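# Move ball to other cup and reseat the frame

## Task

Carry the ball into the cup on the opposite post, and return the frame to its proper position sitting on its supports. Both must stay put on their own, since anything held in place only by a robot does not count. Finish by opening the grippers and pulling the arms away.

## Robot and tools

Setup: six identical i2rt Big YAM arms, named arm1 to arm6. Each has six revolute joints, a two-finger gripper and a wrist camera. A fixed room camera, cam_high, looks down on the scene. All arms act independently: if one stalls, the rest continue. Now and then an outside nudge may shift a loose object.

Joints and signs. All values are absolute targets in radians, and the gripper is in metres. The tolerance counted as arrival is in brackets.
- joint1_rad: -2.879 to 2.879 (±0.045). Turns the arm about its foot; positive is counter-clockwise seen from above. At 0 the arm extends the way its foot faces.
- joint2_rad: 0 to 3.141 (±0.14). Shoulder. At 0 the upper arm lies roughly level, pointing back; increasing lifts it and then brings it forward.
- joint3_rad: 0 to 3.019 (±0.09). Elbow. At 0 it is folded shut; larger values open it.
- joint4_rad: -1.692 to 1.57 (±0.055). Hand pitch; positive tips the fingers up.
- joint5_rad: -1.57 to 1.57 (±0.03). Sideways hand swing; positive goes to the arm's right.
- joint6_rad: -2.094 to 2.094 (±0.035). Hand roll; positive is clockwise viewed from behind the hand.
- gripper_m: 0 to 0.093 (±0.003). The gap between the fingertips. Each pad squeezes with roughly 50 to 62 N, or less on some units.
The hand reaches about 1.0 m from the joint1 axis. Joints move at different speeds, so the hand can sweep a wide, curved path between postures.

Frames. There is one shared scene frame: origin on the floor, +z up. The hand point sits midway between the fingertips. Its z axis runs along the fingers, and the fingers close along its y axis. Hand poses are computed from each arm's true foot pose, which is never printed. With joints 1 and 6 at 0 and the hand level and pointing forward, the wrist camera rides above the hand and looks toward the fingertips.

Cameras. The wrist cameras are fisheye, 616x616 pixels, with about 95 degree half-angle. cam_high is a 504x504 pinhole camera with strong radial distortion.

Tools.
- execute_actions(actions, cameras). actions is a list holding either a single action object or nothing. The action object is keyed by arm name (arm1..arm6). Under each name is a joints object mapping joint names to absolute targets, in the units above. Each arm gets its own entry, and you may name only some joints. Every motion in the action starts at once but may finish at different times. An omitted joint or arm keeps pushing toward whatever it was last told. An unknown key or an out-of-range number rejects the whole call, and nothing moves. cameras lists the images you want back: the wrist camera names, cam_high, or "all". Leaving it out or passing null gives every camera; [] gives none. An empty actions list simply reports state and images.
- wait(seconds): 0 to 10. Nothing new is commanded while the scene keeps running; it returns state and images.
- zoom_image(camera, region): a closer look at part of that camera's latest full image. region is [x0, y0, x1, y1] in pixels from the top-left corner, at most 504 by 504.
- read_manual(section): returns the URDF licence text and moves nothing.
- finished_scene(scene): pass the current scene's number. This ends the scene permanently and reports success. Only call it once the goal holds steadily and the arms have released and withdrawn.

Reading results. joint_positions gives measured joint values. The pictures line names the returned images in order. Joint torques are raw drive outputs, listed in joint order, and are offset, scaled and noisy, so treat them only as rough load hints. The joint_status words mean the following:
- off_target: the joint stopped short and may still be straining.
- contact_stop or time_out: the joint now holds where it stopped. A timed-out joint may keep a nearby target and keep pushing; on_its_own lists this. In on_its_own, "held at" is the target being held, not the actual position.
- not_followed: a safety check blocked that arm's joint targets, with a cause line; the gripper part still runs. The arm may retry those targets on later actions until you send targets that pass.
- limit_stop_at_motor_heat: see below.
After any stop is reported, the remaining motion calls in that same reply are skipped.

What to avoid.
- Never let objects fall to the floor or leave the work area.
- Two arms pressing hard together ends the run, and a hard collision may too. The anti-collision check can react late, and it ignores fingers, gripper housings and cameras. Keep the arms well apart.
- The arms do not halt on contact; they keep shoving. To relieve a stalled joint, send it its reported position. A very small change of target may produce no motion.
- Sustained load heats motors, even while you are deliberating. MOTOR HOT appears at 85 °C. At 100 °C an OVER-TEMPERATURE FAULT drops that arm and its gripper until they cool. Afterwards, resend the targets.
- Drops, slips, slams and hard pushes are penalised. Move smoothly, set objects down gently, then open the grippers and retract.

Each tool is called in YAML: its name, and indented under it one key for each argument.

## Session

execute_actions:
  actions:
    - {"arm1":{"joints":{"joint1_rad":0,"joint2_rad":1.0,"joint3_rad":1.2,"joint4_rad":-1.2,"joint5_rad":0,"joint6_rad":0}},"arm2":{"joints":{"joint1_rad":0,"joint2_rad":1.0,"joint3_rad":1.2,"joint4_rad":-1.2,"joint5_rad":0,"joint6_rad":0}},"arm3":{"joints":{"joint1_rad":0,"joint2_rad":1.0,"joint3_rad":1.2,"joint4_rad":-1.2,"joint5_rad":0,"joint6_rad":0}},"arm4":{"joints":{"joint1_rad":0,"joint2_rad":1.0,"joint3_rad":1.2,"joint4_rad":-1.2,"joint5_rad":0,"joint6_rad":0}},"arm5":{"joints":{"joint1_rad":0,"joint2_rad":1.0,"joint3_rad":1.2,"joint4_rad":-1.2,"joint5_rad":0,"joint6_rad":0}},"arm6":{"joints":{"joint1_rad":0,"joint2_rad":1.0,"joint3_rad":1.2,"joint4_rad":-1.2,"joint5_rad":0,"joint6_rad":0}}}

Scene clock: 1.43 s.
Joint torques (N m, as the arm reports them, + toward a larger angle): arm1=[ 1.2  -7.63 10.54  2.67  0.17  0.  ] | arm2=[-1.39 -6.11  9.09  2.03 -0.23 -0.2 ] | arm3=[-0.42 -4.59 11.04  1.7   0.21 -0.03] | arm4=[-0.05 -5.85 11.16  2.38  0.35 -0.07] | arm5=[ 1.11 -6.12  8.76  1.92  0.11 -0.09] | arm6=[-0.22 -3.63 12.8   1.79  0.22 -0.17]
Motor temperatures (°C, as the motors report them): arm1=[22 22 27 23 25 25] | arm2=[23 25 26 25 21 21] | arm3=[21 24 27 24 23 22] | arm4=[24 25 24 22 21 23] | arm5=[24 26 28 21 21 22] | arm6=[24 25 24 25 24 22]
arm1.joint_positions: joint1_rad=+0.013 joint2_rad=+1.002 joint3_rad=+1.171 joint4_rad=-1.221 joint5_rad=-0.004 joint6_rad=-0.010 gripper_m=+0.094
arm1.joint_status: all done
arm1.hand: x=-0.4256 y=+1.3504 z=+1.1149 quat_wxyz=(-0.214, -0.524, -0.814, +0.133) (m; scene frame)
arm2.joint_positions: joint1_rad=-0.005 joint2_rad=+0.996 joint3_rad=+1.192 joint4_rad=-1.216 joint5_rad=+0.004 joint6_rad=+0.011 gripper_m=+0.094
arm2.joint_status: all done
arm2.hand: x=-1.1710 y=+0.1915 z=+1.1099 quat_wxyz=(-0.271, -0.117, -0.955, +0.034) (m; scene frame)
arm3.joint_positions: joint1_rad=-0.004 joint2_rad=+0.996 joint3_rad=+1.184 joint4_rad=-1.223 joint5_rad=-0.004 joint6_rad=-0.011 gripper_m=+0.094
arm3.joint_status: all done
arm3.hand: x=-1.2880 y=-0.6314 z=+1.1705 quat_wxyz=(-0.259, +0.279, -0.922, -0.075) (m; scene frame)
arm4.joint_positions: joint1_rad=-0.009 joint2_rad=+1.000 joint3_rad=+1.183 joint4_rad=-1.222 joint5_rad=-0.004 joint6_rad=+0.008 gripper_m=+0.094
arm4.joint_status: all done
arm4.hand: x=-0.2387 y=-1.1233 z=+1.1881 quat_wxyz=(-0.194, +0.656, -0.706, -0.182) (m; scene frame)
arm5.joint_positions: joint1_rad=-0.008 joint2_rad=+1.002 joint3_rad=+1.187 joint4_rad=-1.220 joint5_rad=-0.002 joint6_rad=+0.009 gripper_m=+0.094
arm5.joint_status: all done
arm5.hand: x=+1.0729 y=-0.9708 z=+1.1912 quat_wxyz=(-0.118, +0.858, -0.445, -0.229) (m; scene frame)
arm6.joint_positions: joint1_rad=+0.006 joint2_rad=+0.998 joint3_rad=+1.183 joint4_rad=-1.210 joint5_rad=-0.004 joint6_rad=+0.013 gripper_m=+0.094
arm6.joint_status: all done
arm6.hand: x=+1.2066 y=+0.7588 z=+1.1900 quat_wxyz=(-0.133, -0.841, -0.471, +0.230) (m; scene frame)
pictures: arm1_cam_wrist, arm2_cam_wrist, arm3_cam_wrist, arm4_cam_wrist, arm5_cam_wrist, arm6_cam_wrist, cam_high
Images, in order (width x height): arm1_cam_wrist 616x616, arm2_cam_wrist 616x616, arm3_cam_wrist 616x616, arm4_cam_wrist 616x616, arm5_cam_wrist 616x616, arm6_cam_wrist 616x616, cam_high 504x504.

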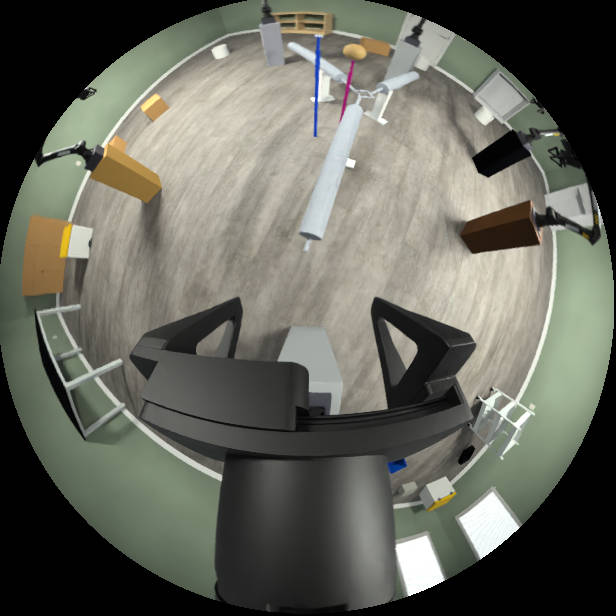

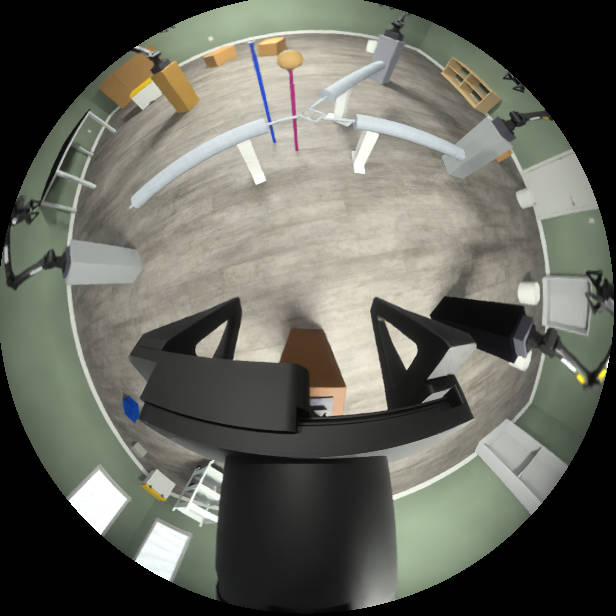

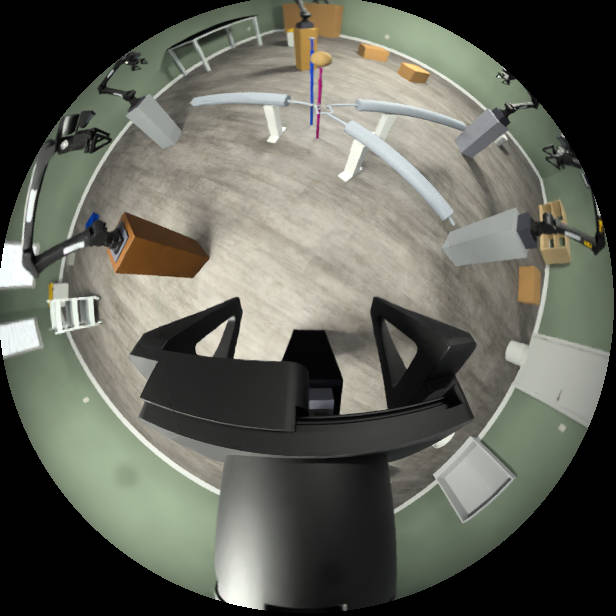

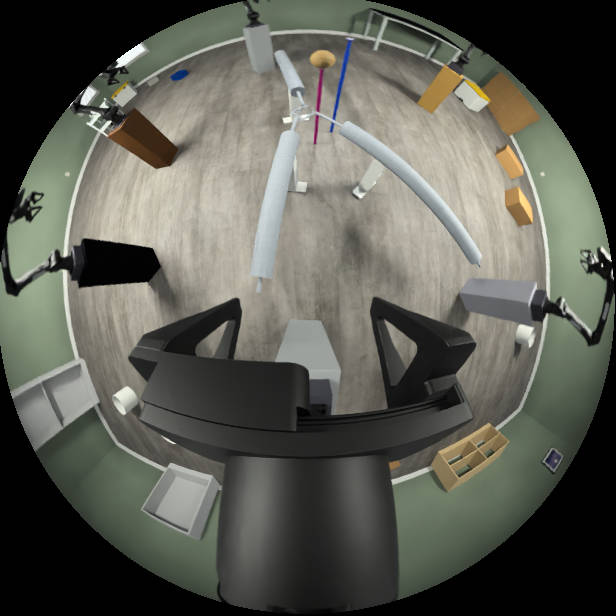

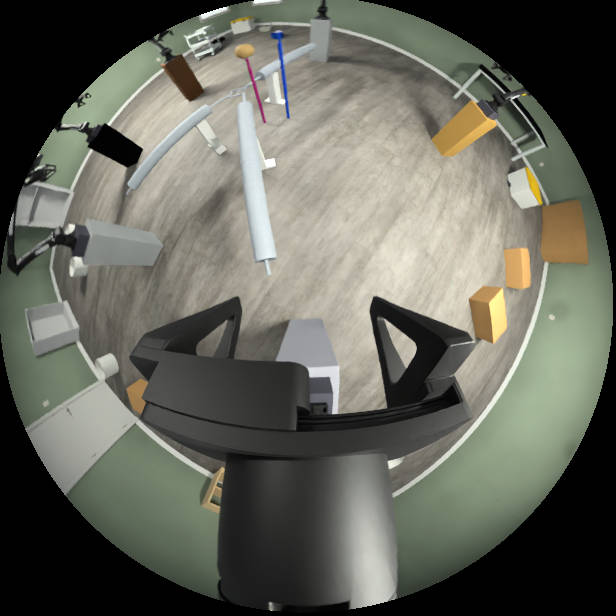

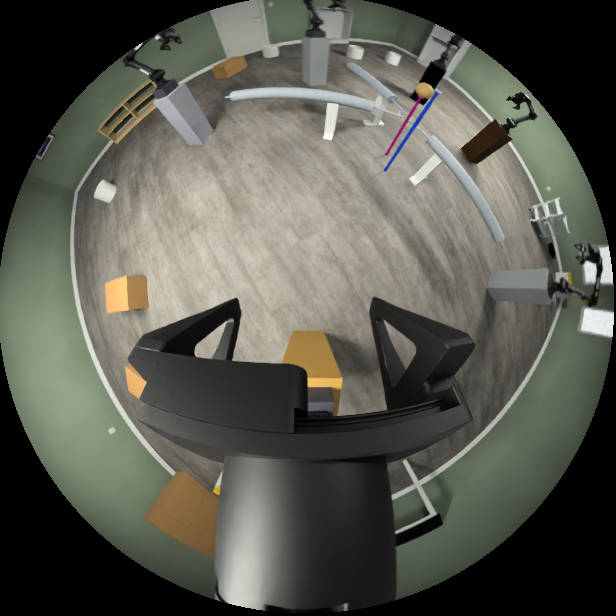

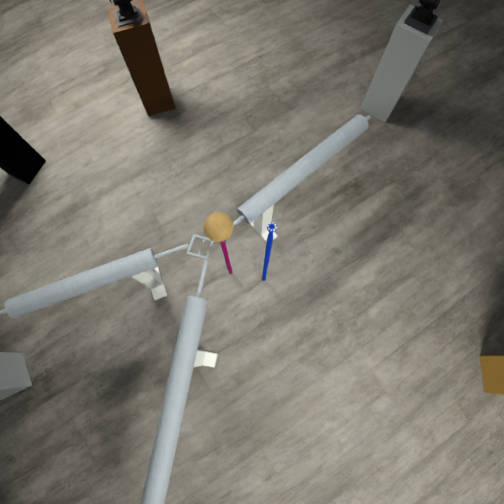

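execute_actions:
  actions:
    - {"arm1":{"joints":{"joint1_rad":0.01,"joint2_rad":2.297,"joint3_rad":1.098,"joint4_rad":0.099,"joint6_rad":0.336}},"arm4":{"joints":{"joint1_rad":0.515,"joint2_rad":2.436,"joint3_rad":0.812,"joint4_rad":0.524,"joint6_rad":0.755}},"arm5":{"joints":{"joint1_rad":0.375,"joint2_rad":2.442,"joint3_rad":0.982,"joint4_rad":0.36,"joint6_rad":0.16}},"arm2":{"joints":{"joint1_rad":0.1,"joint2_rad":1.4,"joint3_rad":0.7,"joint4_rad":0.6}},"arm3":{"joints":{"joint2_rad":1.4,"joint3_rad":0.7,"joint4_rad":0.6}},"arm6":{"joints":{"joint1_rad":-0.45,"joint2_rad":1.6,"joint3_rad":0.9,"joint4_rad":0.7}}}

Scene clock: 12.40 s.
Joint torques (N m, as the arm reports them, + toward a larger angle): arm1=[  2.13 -22.19   4.37   2.49   0.16  -0.05] | arm2=[ -2.2  -11.7    8.42   2.86  -0.18  -0.17] | arm3=[ -0.49 -10.91   9.42   2.6    0.22  -0.03] | arm4=[ -1.1  -15.98   0.48   2.3    0.28   0.06] | arm5=[ -0.36 -15.91   1.07   1.8    0.     0.04] | arm6=[ -0.27 -12.55  10.99   2.72   0.16  -0.16]
Motor temperatures (°C, as the motors report them): arm1=[22 22 29 23 25 25] | arm2=[23 26 29 25 21 21] | arm3=[21 25 29 24 23 22] | arm4=[24 25 26 22 21 23] | arm5=[24 26 30 21 21 22] | arm6=[24 25 26 25 24 22]
arm1.joint_positions: joint1_rad=+0.013 joint2_rad=+2.312 joint3_rad=+1.087 joint4_rad=+0.076 joint5_rad=-0.004 joint6_rad=+0.326 gripper_m=+0.094
arm1.joint_status: all done
arm1.hand: x=-0.3485 y=+1.1893 z=+0.5564 quat_wxyz=(-0.190, -0.660, -0.723, +0.076) (m; scene frame)
arm2.joint_positions: joint1_rad=+0.101 joint2_rad=+1.399 joint3_rad=+0.683 joint4_rad=+0.578 joint5_rad=+0.002 joint6_rad=+0.009 gripper_m=+0.094
arm2.joint_status: all done
arm2.hand: x=-0.9852 y=+0.2079 z=+0.9909 quat_wxyz=(-0.656, -0.051, -0.752, +0.041) (m; scene frame)
arm3.joint_positions: joint1_rad=-0.004 joint2_rad=+1.408 joint3_rad=+0.687 joint4_rad=+0.571 joint5_rad=-0.004 joint6_rad=-0.011 gripper_m=+0.094
arm3.joint_status: all done
arm3.hand: x=-1.1323 y=-0.5313 z=+1.0528 quat_wxyz=(-0.630, +0.220, -0.722, -0.182) (m; scene frame)
arm4.joint_positions: joint1_rad=+0.522 joint2_rad=+2.442 joint3_rad=+0.817 joint4_rad=+0.500 joint5_rad=-0.002 joint6_rad=+0.747 gripper_m=+0.094
arm4.joint_status: all done
arm4.hand: x=-0.4573 y=-1.0989 z=+0.5628 quat_wxyz=(-0.043, +0.586, -0.779, -0.219) (m; scene frame)
arm5.joint_positions: joint1_rad=+0.382 joint2_rad=+2.439 joint3_rad=+0.982 joint4_rad=+0.337 joint5_rad=+0.000 joint6_rad=+0.151 gripper_m=+0.094
arm5.joint_status: all done
arm5.hand: x=+0.8718 y=-1.0139 z=+0.5663 quat_wxyz=(-0.043, +0.915, -0.340, -0.211) (m; scene frame)
arm6.joint_positions: joint1_rad=-0.457 joint2_rad=+1.607 joint3_rad=+0.886 joint4_rad=+0.683 joint5_rad=-0.002 joint6_rad=+0.011 gripper_m=+0.094
arm6.joint_status: all done
arm6.hand: x=+0.8642 y=+0.7397 z=+1.0881 quat_wxyz=(-0.197, -0.694, -0.202, +0.662) (m; scene frame)
pictures: arm1_cam_wrist, arm2_cam_wrist, arm3_cam_wrist, arm4_cam_wrist, arm5_cam_wrist, arm6_cam_wrist, cam_high
Images, in order (width x height): arm1_cam_wrist 616x616, arm2_cam_wrist 616x616, arm3_cam_wrist 616x616, arm4_cam_wrist 616x616, arm5_cam_wrist 616x616, arm6_cam_wrist 616x616, cam_high 504x504.

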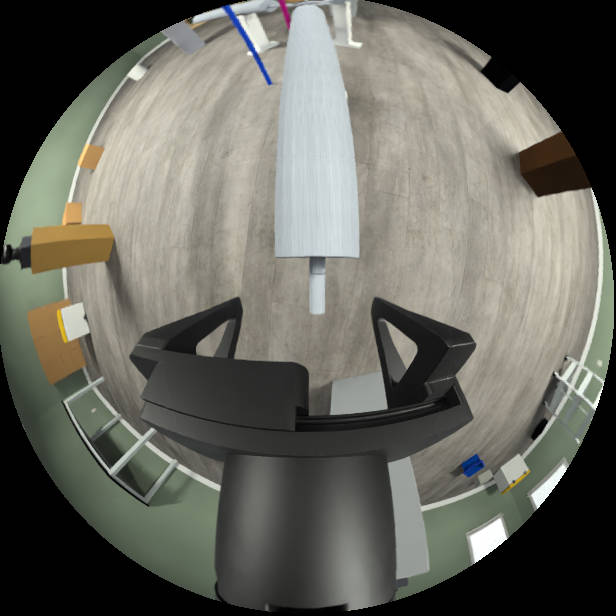

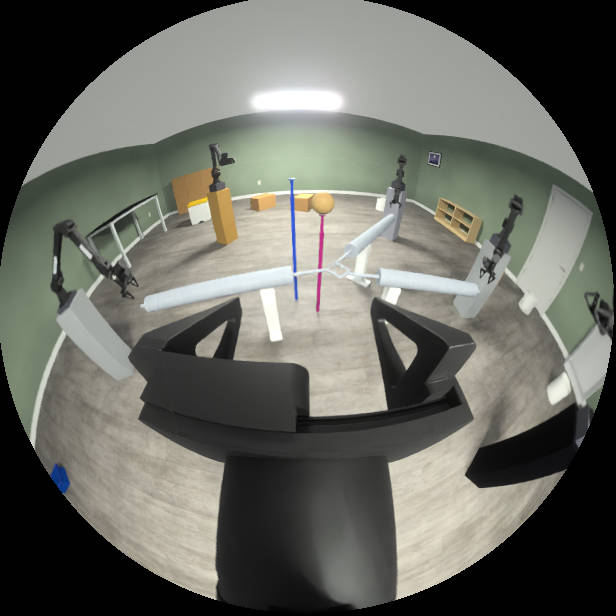

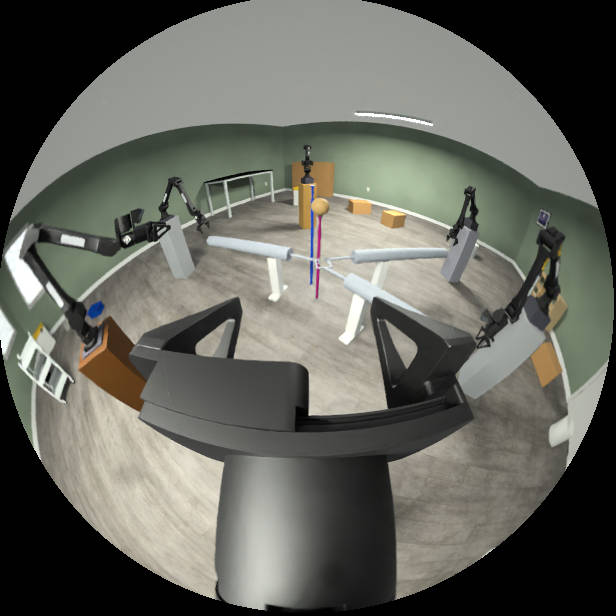

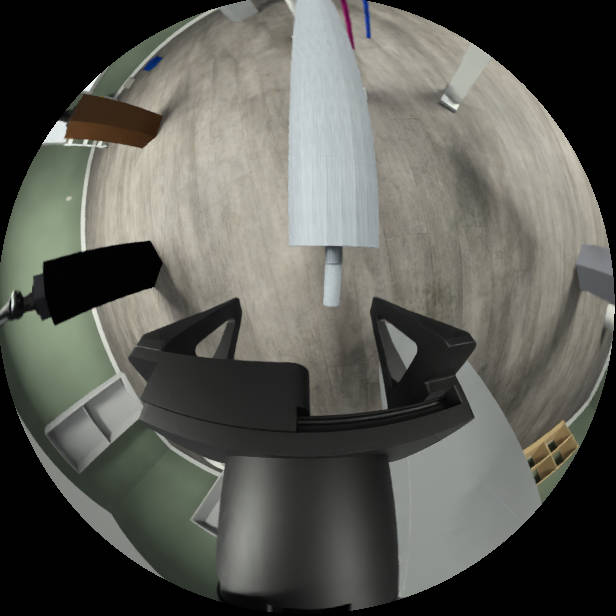

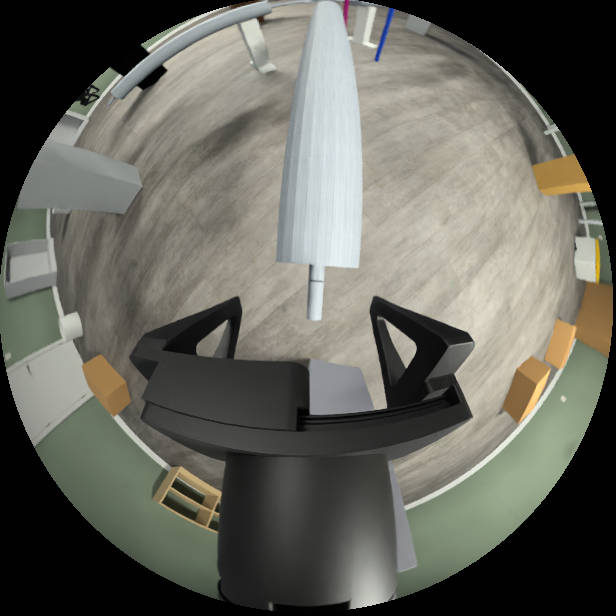

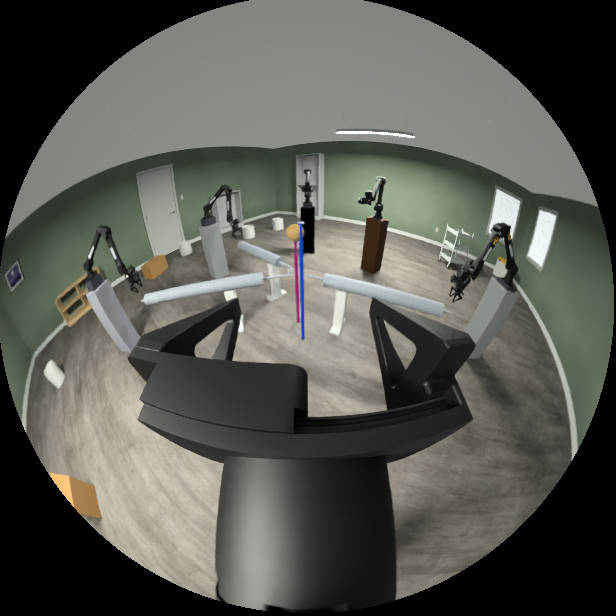

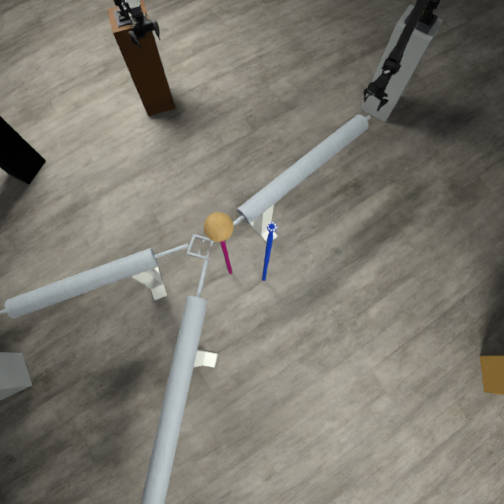

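execute_actions:
  actions:
    - {"arm1":{"joints":{"joint1_rad":0.025,"joint2_rad":2.638,"joint3_rad":1.26,"joint4_rad":0.281}},"arm4":{"joints":{"joint1_rad":0.525,"joint2_rad":2.796,"joint3_rad":1.043,"joint4_rad":0.653}},"arm5":{"joints":{"joint2_rad":2.826,"joint3_rad":1.19,"joint4_rad":0.536,"joint6_rad":0.21}},"arm6":{"joints":{"joint1_rad":-0.75,"joint4_rad":0.55,"joint5_rad":-0.5}}}
  cameras: ["arm1_cam_wrist","arm4_cam_wrist","arm5_cam_wrist","cam_high"]

zoom_image:
  camera: "cam_high"
  region: [160, 190, 300, 310]

Scene clock: 19.23 s.
Joint torques (N m, as the arm reports them, + toward a larger angle): arm1=[  2.78 -14.4    2.65   0.93  -0.1   -0.17] | arm2=[ -2.05 -11.17   8.27   2.92  -0.16  -0.14] | arm3=[ -0.48 -10.9    9.4    2.58   0.22  -0.03] | arm4=[-2.05 -3.    4.37  0.76 -0.64  0.18] | arm5=[ -0.51 -12.07  -0.02   0.29   0.61  -0.02] | arm6=[  0.81 -11.86  10.85   1.57  -0.05  -0.18]
Motor temperatures (°C, as the motors report them): arm1=[22 23 28 23 25 25] | arm2=[23 26 29 25 21 21] | arm3=[21 25 30 24 23 22] | arm4=[24 25 25 22 21 23] | arm5=[24 26 29 21 21 22] | arm6=[24 25 26 25 24 22]
arm1.joint_positions: joint1_rad=+0.017 joint2_rad=+2.535 joint3_rad=+1.273 joint4_rad=+0.297 joint5_rad=+0.003 joint6_rad=+0.340 gripper_m=+0.094
arm1.joint_status: all done
arm1.hand: x=-0.3181 y=+1.1264 z=+0.5000 quat_wxyz=(-0.271, -0.649, -0.702, +0.113) (m; scene frame)
arm2.joint_positions: joint1_rad=+0.101 joint2_rad=+1.399 joint3_rad=+0.683 joint4_rad=+0.578 joint5_rad=+0.002 joint6_rad=+0.009 gripper_m=+0.094
arm2.joint_status: not commanded
arm2.hand: x=-0.9852 y=+0.2079 z=+0.9909 quat_wxyz=(-0.656, -0.051, -0.752, +0.041) (m; scene frame)
arm3.joint_positions: joint1_rad=-0.004 joint2_rad=+1.408 joint3_rad=+0.687 joint4_rad=+0.571 joint5_rad=-0.004 joint6_rad=-0.011 gripper_m=+0.094
arm3.joint_status: not commanded
arm3.hand: x=-1.1323 y=-0.5313 z=+1.0528 quat_wxyz=(-0.630, +0.220, -0.722, -0.182) (m; scene frame)
arm4.joint_positions: joint1_rad=+0.546 joint2_rad=+2.642 joint3_rad=+0.994 joint4_rad=+0.671 joint5_rad=+0.017 joint6_rad=+0.734 gripper_m=+0.094
arm4.joint_status: joint2_rad time_out (moved +0.201 of +0.354); the others done
arm4.on_its_own: joint2_rad reads +2.642 and still pushes toward +2.796 since a time_out
arm4.hand: x=-0.4888 y=-1.0537 z=+0.5115 quat_wxyz=(-0.063, +0.586, -0.755, -0.288) (m; scene frame)
arm5.joint_positions: joint1_rad=+0.386 joint2_rad=+2.763 joint3_rad=+1.197 joint4_rad=+0.557 joint5_rad=-0.013 joint6_rad=+0.209 gripper_m=+0.094
arm5.joint_status: all done
arm5.hand: x=+0.8486 y=-1.0044 z=+0.4609 quat_wxyz=(-0.040, +0.894, -0.358, -0.267) (m; scene frame)
arm6.joint_positions: joint1_rad=-0.755 joint2_rad=+1.607 joint3_rad=+0.886 joint4_rad=+0.557 joint5_rad=-0.496 joint6_rad=+0.011 gripper_m=+0.094
arm6.joint_status: all done
arm6.hand: x=+0.8315 y=+0.8406 z=+1.0616 quat_wxyz=(-0.271, -0.714, -0.256, +0.593) (m; scene frame)
pictures: arm1_cam_wrist, arm4_cam_wrist, arm5_cam_wrist, cam_high
Images, in order (width x height): arm1_cam_wrist 616x616, arm4_cam_wrist 616x616, arm5_cam_wrist 616x616, cam_high 504x504.

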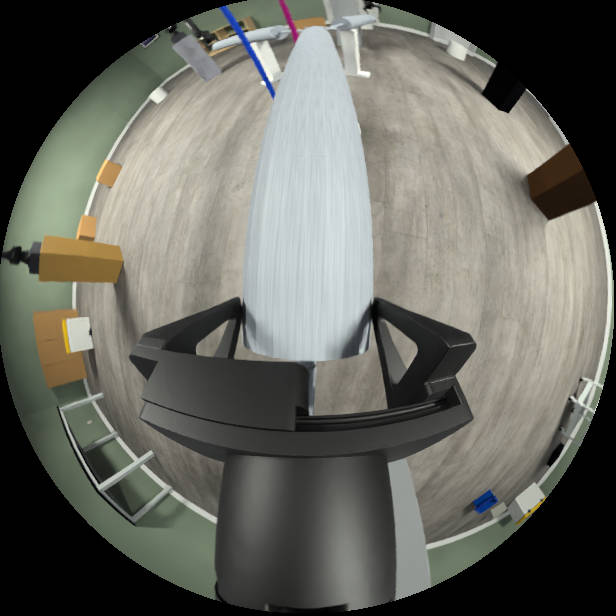

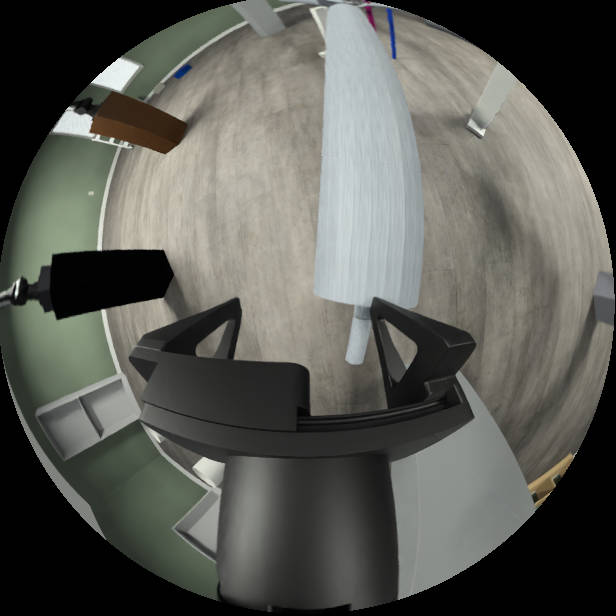

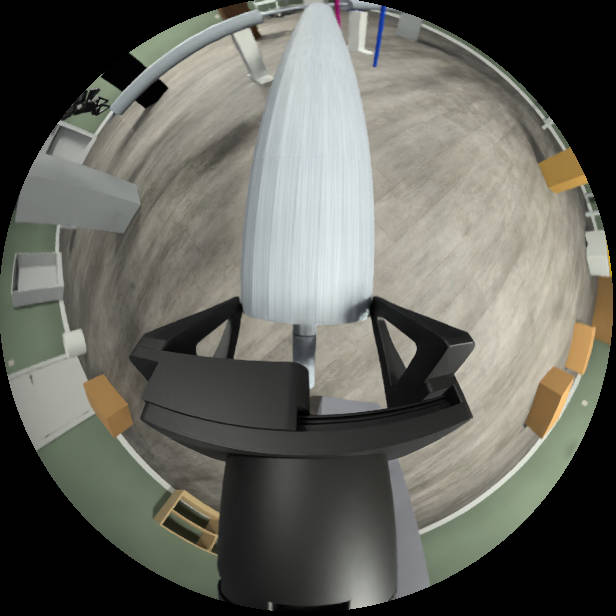

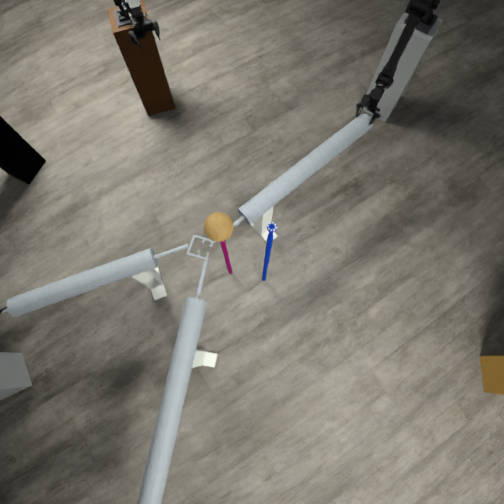

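Region (160, 190, 300, 310) of cam_high's 504x504 image, scaled by 3.600, with more detail than that image has; it fills the top 432 rows of this view, and the rest is white.

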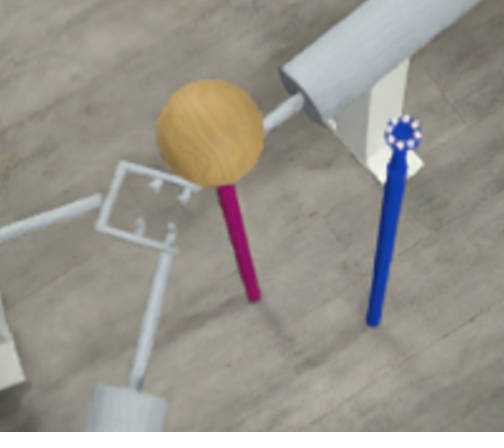

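Swung forward onto the beams. Lift off via q2 first.

execute_actions:
  actions:
    - {"arm1":{"joints":{"joint2_rad":2.42}},"arm4":{"joints":{"joint2_rad":2.55,"joint3_rad":0.994}},"arm5":{"joints":{"joint2_rad":2.62}}}
  cameras: []

execute_actions:
  actions:
    - {"arm1":{"joints":{"joint3_rad":1.13,"joint4_rad":0.15}},"arm4":{"joints":{"joint1_rad":0.52,"joint3_rad":0.86,"joint4_rad":0.55}},"arm5":{"joints":{"joint2_rad":2.57,"joint3_rad":1.0,"joint4_rad":0.42}}}
  cameras: ["arm1_cam_wrist","arm4_cam_wrist","arm5_cam_wrist","cam_high"]

Scene clock: 23.77 s.
Joint torques (N m, as the arm reports them, + toward a larger angle): arm1=[  2.54 -22.77   4.8    1.34  -0.12  -0.2 ] | arm2=[ -1.7  -11.05   8.29   2.94  -0.17  -0.16] | arm3=[ -0.47 -10.93   9.4    2.6    0.22  -0.03] | arm4=[ -1.33 -17.65   1.7    1.31   0.06   0.02] | arm5=[  0.16 -16.26   1.73   1.15   0.13   0.  ] | arm6=[  0.16 -11.89  10.99   1.51  -0.1   -0.16]
Motor temperatures (°C, as the motors report them): arm1=[22 23 28 23 25 25] | arm2=[23 26 29 25 21 21] | arm3=[21 25 30 24 23 22] | arm4=[24 25 25 22 22 23] | arm5=[24 26 29 21 22 22] | arm6=[24 26 27 25 24 22]
arm1.joint_positions: joint1_rad=+0.018 joint2_rad=+2.422 joint3_rad=+1.251 joint4_rad=+0.293 joint5_rad=+0.003 joint6_rad=+0.340 gripper_m=+0.094
arm1.joint_status: all done
arm1.hand: x=-0.3064 y=+1.0994 z=+0.5626 quat_wxyz=(-0.309, -0.640, -0.692, +0.129) (m; scene frame)
arm2.joint_positions: joint1_rad=+0.101 joint2_rad=+1.399 joint3_rad=+0.683 joint4_rad=+0.578 joint5_rad=+0.002 joint6_rad=+0.009 gripper_m=+0.094
arm2.joint_status: not commanded
arm2.hand: x=-0.9852 y=+0.2079 z=+0.9909 quat_wxyz=(-0.656, -0.051, -0.752, +0.041) (m; scene frame)
arm3.joint_positions: joint1_rad=-0.004 joint2_rad=+1.408 joint3_rad=+0.687 joint4_rad=+0.571 joint5_rad=-0.004 joint6_rad=-0.011 gripper_m=+0.094
arm3.joint_status: not commanded
arm3.hand: x=-1.1323 y=-0.5313 z=+1.0528 quat_wxyz=(-0.630, +0.220, -0.722, -0.182) (m; scene frame)
arm4.joint_positions: joint1_rad=+0.533 joint2_rad=+2.553 joint3_rad=+0.994 joint4_rad=+0.662 joint5_rad=+0.002 joint6_rad=+0.750 gripper_m=+0.094
arm4.joint_status: all done
arm4.hand: x=-0.5028 y=-1.0194 z=+0.5537 quat_wxyz=(-0.062, +0.570, -0.752, -0.326) (m; scene frame)
arm5.joint_positions: joint1_rad=+0.383 joint2_rad=+2.609 joint3_rad=+1.189 joint4_rad=+0.538 joint5_rad=-0.002 joint6_rad=+0.207 gripper_m=+0.094
arm5.joint_status: all done
arm5.hand: x=+0.7946 y=-0.9663 z=+0.5392 quat_wxyz=(-0.056, +0.875, -0.353, -0.326) (m; scene frame)
arm6.joint_positions: joint1_rad=-0.755 joint2_rad=+1.607 joint3_rad=+0.886 joint4_rad=+0.557 joint5_rad=-0.496 joint6_rad=+0.011 gripper_m=+0.094
arm6.joint_status: not commanded
arm6.hand: x=+0.8315 y=+0.8406 z=+1.0616 quat_wxyz=(-0.271, -0.714, -0.256, +0.593) (m; scene frame)
pictures: none
No camera images: the call's "cameras" was empty. Leave "cameras" out to get every camera's image.

Scene clock: 24.70 s.
Joint torques (N m, as the arm reports them, + toward a larger angle): arm1=[  3.12 -23.72   4.02   0.84  -0.14  -0.23] | arm2=[ -2.44 -11.57   8.29   2.86  -0.2   -0.17] | arm3=[ -0.5  -10.91   9.41   2.59   0.22  -0.03] | arm4=[ -1.13 -16.01   0.6    0.75   0.07   0.04] | arm5=[ -0.69 -15.89   0.7    0.67   0.14   0.03] | arm6=[  0.31 -12.42  10.92   1.42  -0.11  -0.11]
Motor temperatures (°C, as the motors report them): arm1=[22 23 28 23 25 25] | arm2=[23 26 30 25 21 21] | arm3=[21 25 30 24 23 22] | arm4=[24 25 25 22 22 23] | arm5=[24 27 29 21 21 22] | arm6=[24 26 27 25 24 22]
arm1.joint_positions: joint1_rad=+0.018 joint2_rad=+2.432 joint3_rad=+1.115 joint4_rad=+0.161 joint5_rad=+0.003 joint6_rad=+0.340 gripper_m=+0.094
arm1.joint_status: all done
arm1.hand: x=-0.3506 y=+1.1989 z=+0.5070 quat_wxyz=(-0.186, -0.664, -0.720, +0.077) (m; scene frame)
arm2.joint_positions: joint1_rad=+0.101 joint2_rad=+1.399 joint3_rad=+0.683 joint4_rad=+0.578 joint5_rad=+0.002 joint6_rad=+0.009 gripper_m=+0.094
arm2.joint_status: not commanded
arm2.hand: x=-0.9852 y=+0.2079 z=+0.9909 quat_wxyz=(-0.656, -0.051, -0.752, +0.041) (m; scene frame)
arm3.joint_positions: joint1_rad=-0.004 joint2_rad=+1.408 joint3_rad=+0.687 joint4_rad=+0.571 joint5_rad=-0.004 joint6_rad=-0.011 gripper_m=+0.094
arm3.joint_status: not commanded
arm3.hand: x=-1.1323 y=-0.5313 z=+1.0528 quat_wxyz=(-0.630, +0.220, -0.722, -0.182) (m; scene frame)
arm4.joint_positions: joint1_rad=+0.529 joint2_rad=+2.555 joint3_rad=+0.854 joint4_rad=+0.562 joint5_rad=+0.002 joint6_rad=+0.750 gripper_m=+0.094
arm4.joint_status: all done
arm4.hand: x=-0.4533 y=-1.1107 z=+0.5250 quat_wxyz=(-0.043, +0.588, -0.780, -0.212) (m; scene frame)
arm5.joint_positions: joint1_rad=+0.383 joint2_rad=+2.577 joint3_rad=+0.996 joint4_rad=+0.429 joint5_rad=-0.002 joint6_rad=+0.207 gripper_m=+0.094
arm5.joint_status: all done
arm5.hand: x=+0.8987 y=-1.0315 z=+0.5136 quat_wxyz=(-0.034, +0.909, -0.366, -0.197) (m; scene frame)
arm6.joint_positions: joint1_rad=-0.755 joint2_rad=+1.607 joint3_rad=+0.886 joint4_rad=+0.557 joint5_rad=-0.496 joint6_rad=+0.011 gripper_m=+0.094
arm6.joint_status: not commanded
arm6.hand: x=+0.8315 y=+0.8406 z=+1.0616 quat_wxyz=(-0.271, -0.714, -0.256, +0.593) (m; scene frame)
pictures: arm1_cam_wrist, arm4_cam_wrist, arm5_cam_wrist, cam_high
Images, in order (width x height): arm1_cam_wrist 616x616, arm4_cam_wrist 616x616, arm5_cam_wrist 616x616, cam_high 504x504.

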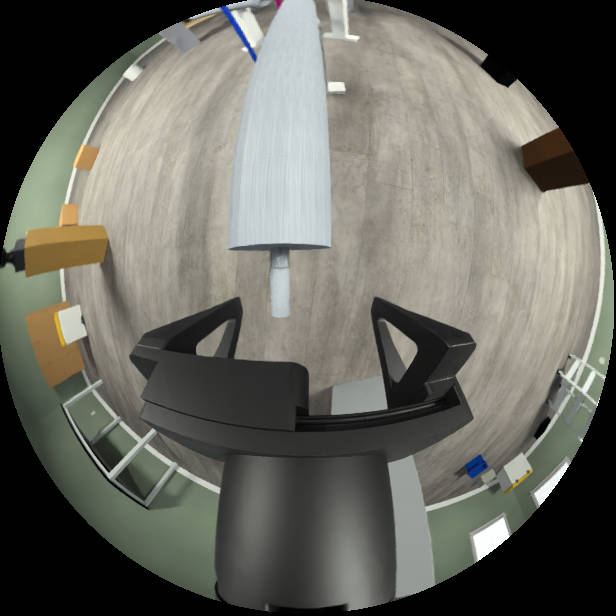

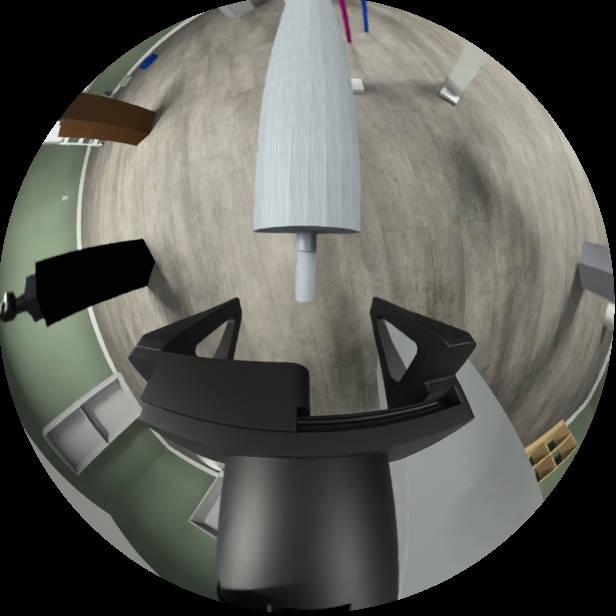

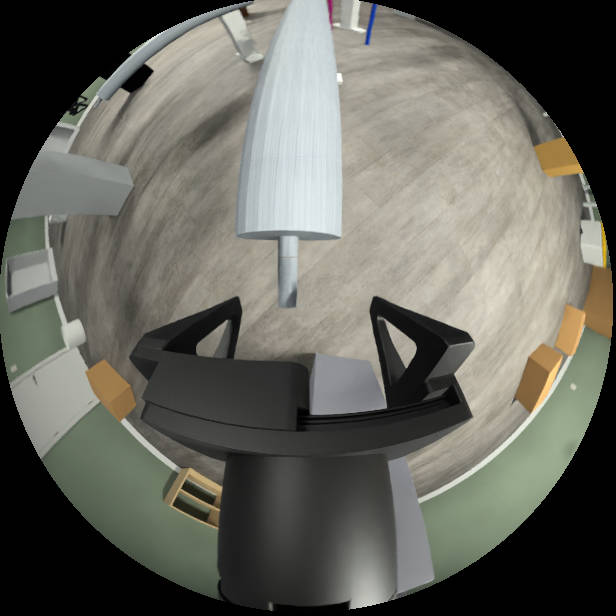

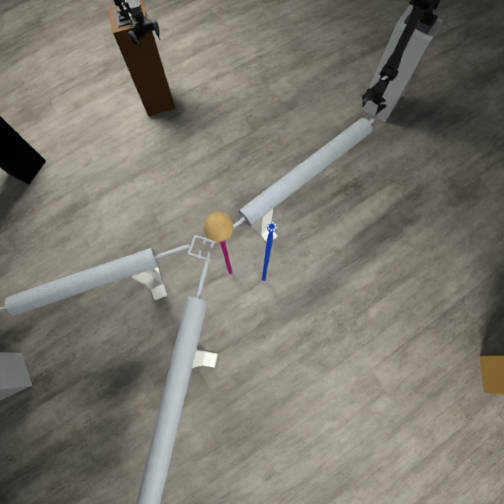

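execute_actions:
  actions:
    - {"arm1":{"joints":{"joint1_rad":0.097,"joint2_rad":2.53,"joint3_rad":1.185,"joint4_rad":0.21,"joint6_rad":0.43}},"arm4":{"joints":{"joint1_rad":0.578,"joint2_rad":2.675,"joint3_rad":0.95,"joint4_rad":0.59,"joint6_rad":0.81}},"arm5":{"joints":{"joint1_rad":0.437,"joint2_rad":2.705,"joint3_rad":1.08,"joint4_rad":0.48,"joint6_rad":0.29}}}
  cameras: []

execute_actions:
  actions:
    - {"arm1":{"joints":{"joint2_rad":2.632,"joint3_rad":1.255,"joint4_rad":0.281}},"arm4":{"joints":{"joint2_rad":2.788,"joint3_rad":1.06,"joint4_rad":0.635}},"arm5":{"joints":{"joint2_rad":2.82,"joint3_rad":1.18,"joint4_rad":0.545}}}
  cameras: ["arm1_cam_wrist","arm4_cam_wrist","arm5_cam_wrist"]

Scene clock: 30.60 s.
Joint torques (N m, as the arm reports them, + toward a larger angle): arm1=[  1.47 -22.62   2.8    2.25  -0.04  -0.07] | arm2=[ -1.69 -12.03   8.26   3.03  -0.15  -0.17] | arm3=[ -0.45 -10.91   9.4    2.6    0.22  -0.03] | arm4=[ -0.65 -16.26  -0.17   2.01   0.09   0.04] | arm5=[  0.82 -14.8   -0.24   1.53   0.     0.06] | arm6=[ -0.23 -12.16  10.69   1.78  -0.1   -0.13]
Motor temperatures (°C, as the motors report them): arm1=[22 23 28 23 25 25] | arm2=[23 26 30 25 21 21] | arm3=[21 25 30 24 23 22] | arm4=[24 25 24 22 21 23] | arm5=[24 27 28 21 21 22] | arm6=[24 26 27 25 24 22]
arm1.joint_positions: joint1_rad=+0.102 joint2_rad=+2.540 joint3_rad=+1.179 joint4_rad=+0.191 joint5_rad=+0.001 joint6_rad=+0.420 gripper_m=+0.094
arm1.joint_status: all done
arm1.hand: x=-0.3091 y=+1.2207 z=+0.4653 quat_wxyz=(-0.186, -0.664, -0.722, +0.058) (m; scene frame)
arm2.joint_positions: joint1_rad=+0.101 joint2_rad=+1.399 joint3_rad=+0.683 joint4_rad=+0.578 joint5_rad=+0.002 joint6_rad=+0.009 gripper_m=+0.094
arm2.joint_status: not commanded
arm2.hand: x=-0.9852 y=+0.2079 z=+0.9909 quat_wxyz=(-0.656, -0.051, -0.752, +0.041) (m; scene frame)
arm3.joint_positions: joint1_rad=-0.004 joint2_rad=+1.408 joint3_rad=+0.687 joint4_rad=+0.571 joint5_rad=-0.004 joint6_rad=-0.011 gripper_m=+0.094
arm3.joint_status: not commanded
arm3.hand: x=-1.1323 y=-0.5313 z=+1.0528 quat_wxyz=(-0.630, +0.220, -0.722, -0.182) (m; scene frame)
arm4.joint_positions: joint1_rad=+0.580 joint2_rad=+2.680 joint3_rad=+0.950 joint4_rad=+0.572 joint5_rad=+0.002 joint6_rad=+0.802 gripper_m=+0.094
arm4.joint_status: all done
arm4.hand: x=-0.4728 y=-1.1200 z=+0.4791 quat_wxyz=(-0.030, +0.588, -0.782, -0.204) (m; scene frame)
arm5.joint_positions: joint1_rad=+0.441 joint2_rad=+2.704 joint3_rad=+1.080 joint4_rad=+0.465 joint5_rad=+0.000 joint6_rad=+0.281 gripper_m=+0.094
arm5.joint_status: all done
arm5.hand: x=+0.8873 y=-1.0564 z=+0.4673 quat_wxyz=(-0.020, +0.906, -0.374, -0.196) (m; scene frame)
arm6.joint_positions: joint1_rad=-0.755 joint2_rad=+1.607 joint3_rad=+0.886 joint4_rad=+0.557 joint5_rad=-0.496 joint6_rad=+0.011 gripper_m=+0.094
arm6.joint_status: not commanded
arm6.hand: x=+0.8315 y=+0.8406 z=+1.0616 quat_wxyz=(-0.271, -0.714, -0.256, +0.593) (m; scene frame)
pictures: none
No camera images: the call's "cameras" was empty. Leave "cameras" out to get every camera's image.

Scene clock: 31.50 s.
Joint torques (N m, as the arm reports them, + toward a larger angle): arm1=[  2.3  -23.38   2.76   2.32  -0.01  -0.04] | arm2=[ -1.74 -11.12   8.26   3.03  -0.21  -0.22] | arm3=[ -0.49 -10.98   9.41   2.6    0.22  -0.03] | arm4=[ -0.69 -16.74   0.01   2.07   0.08   0.05] | arm5=[ -0.07 -15.28  -0.12   1.63   0.09   0.05] | arm6=[  0.37 -11.99  10.86   1.46  -0.06  -0.12]
Motor temperatures (°C, as the motors report them): arm1=[22 23 28 23 25 25] | arm2=[23 26 30 25 21 21] | arm3=[21 25 30 24 23 22] | arm4=[24 25 24 22 21 23] | arm5=[24 27 28 21 21 22] | arm6=[24 26 27 25 24 22]
arm1.joint_positions: joint1_rad=+0.102 joint2_rad=+2.639 joint3_rad=+1.248 joint4_rad=+0.260 joint5_rad=+0.001 joint6_rad=+0.421 gripper_m=+0.094
arm1.joint_status: all done
arm1.hand: x=-0.3033 y=+1.2111 z=+0.4316 quat_wxyz=(-0.204, -0.661, -0.719, +0.064) (m; scene frame)
arm2.joint_positions: joint1_rad=+0.101 joint2_rad=+1.399 joint3_rad=+0.683 joint4_rad=+0.578 joint5_rad=+0.002 joint6_rad=+0.009 gripper_m=+0.094
arm2.joint_status: not commanded
arm2.hand: x=-0.9852 y=+0.2079 z=+0.9909 quat_wxyz=(-0.656, -0.051, -0.752, +0.041) (m; scene frame)
arm3.joint_positions: joint1_rad=-0.004 joint2_rad=+1.408 joint3_rad=+0.687 joint4_rad=+0.571 joint5_rad=-0.004 joint6_rad=-0.011 gripper_m=+0.094
arm3.joint_status: not commanded
arm3.hand: x=-1.1323 y=-0.5313 z=+1.0528 quat_wxyz=(-0.630, +0.220, -0.722, -0.182) (m; scene frame)
arm4.joint_positions: joint1_rad=+0.580 joint2_rad=+2.789 joint3_rad=+1.060 joint4_rad=+0.614 joint5_rad=+0.002 joint6_rad=+0.802 gripper_m=+0.094
arm4.joint_status: all done
arm4.hand: x=-0.4823 y=-1.1028 z=+0.4429 quat_wxyz=(-0.033, +0.586, -0.778, -0.225) (m; scene frame)
arm5.joint_positions: joint1_rad=+0.441 joint2_rad=+2.814 joint3_rad=+1.180 joint4_rad=+0.526 joint5_rad=+0.000 joint6_rad=+0.282 gripper_m=+0.094
arm5.joint_status: all done
arm5.hand: x=+0.8739 y=-1.0491 z=+0.4310 quat_wxyz=(-0.023, +0.901, -0.372, -0.220) (m; scene frame)
arm6.joint_positions: joint1_rad=-0.755 joint2_rad=+1.607 joint3_rad=+0.886 joint4_rad=+0.557 joint5_rad=-0.496 joint6_rad=+0.011 gripper_m=+0.094
arm6.joint_status: not commanded
arm6.hand: x=+0.8315 y=+0.8406 z=+1.0616 quat_wxyz=(-0.271, -0.714, -0.256, +0.593) (m; scene frame)
pictures: arm1_cam_wrist, arm4_cam_wrist, arm5_cam_wrist
Images, in order (width x height): arm1_cam_wrist 616x616, arm4_cam_wrist 616x616, arm5_cam_wrist 616x616.

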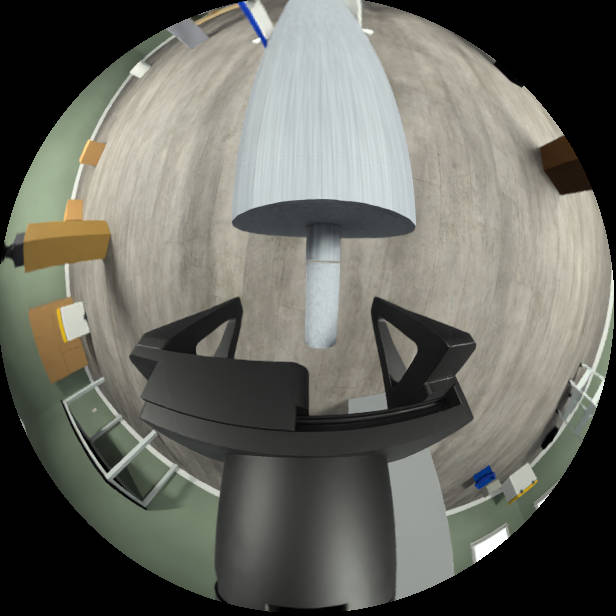

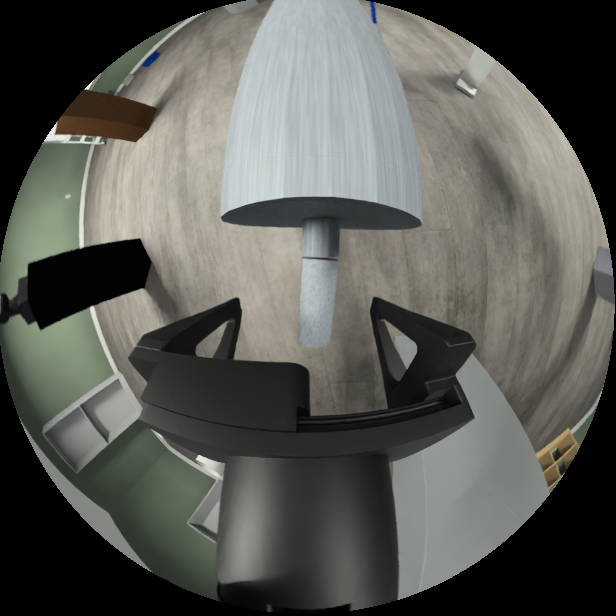

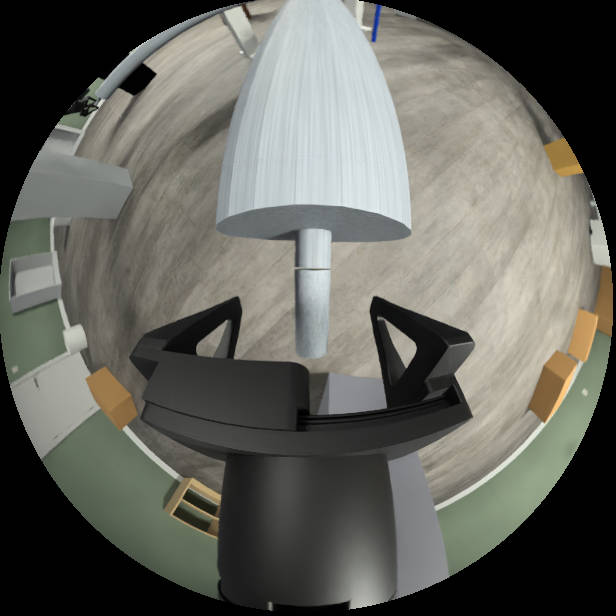

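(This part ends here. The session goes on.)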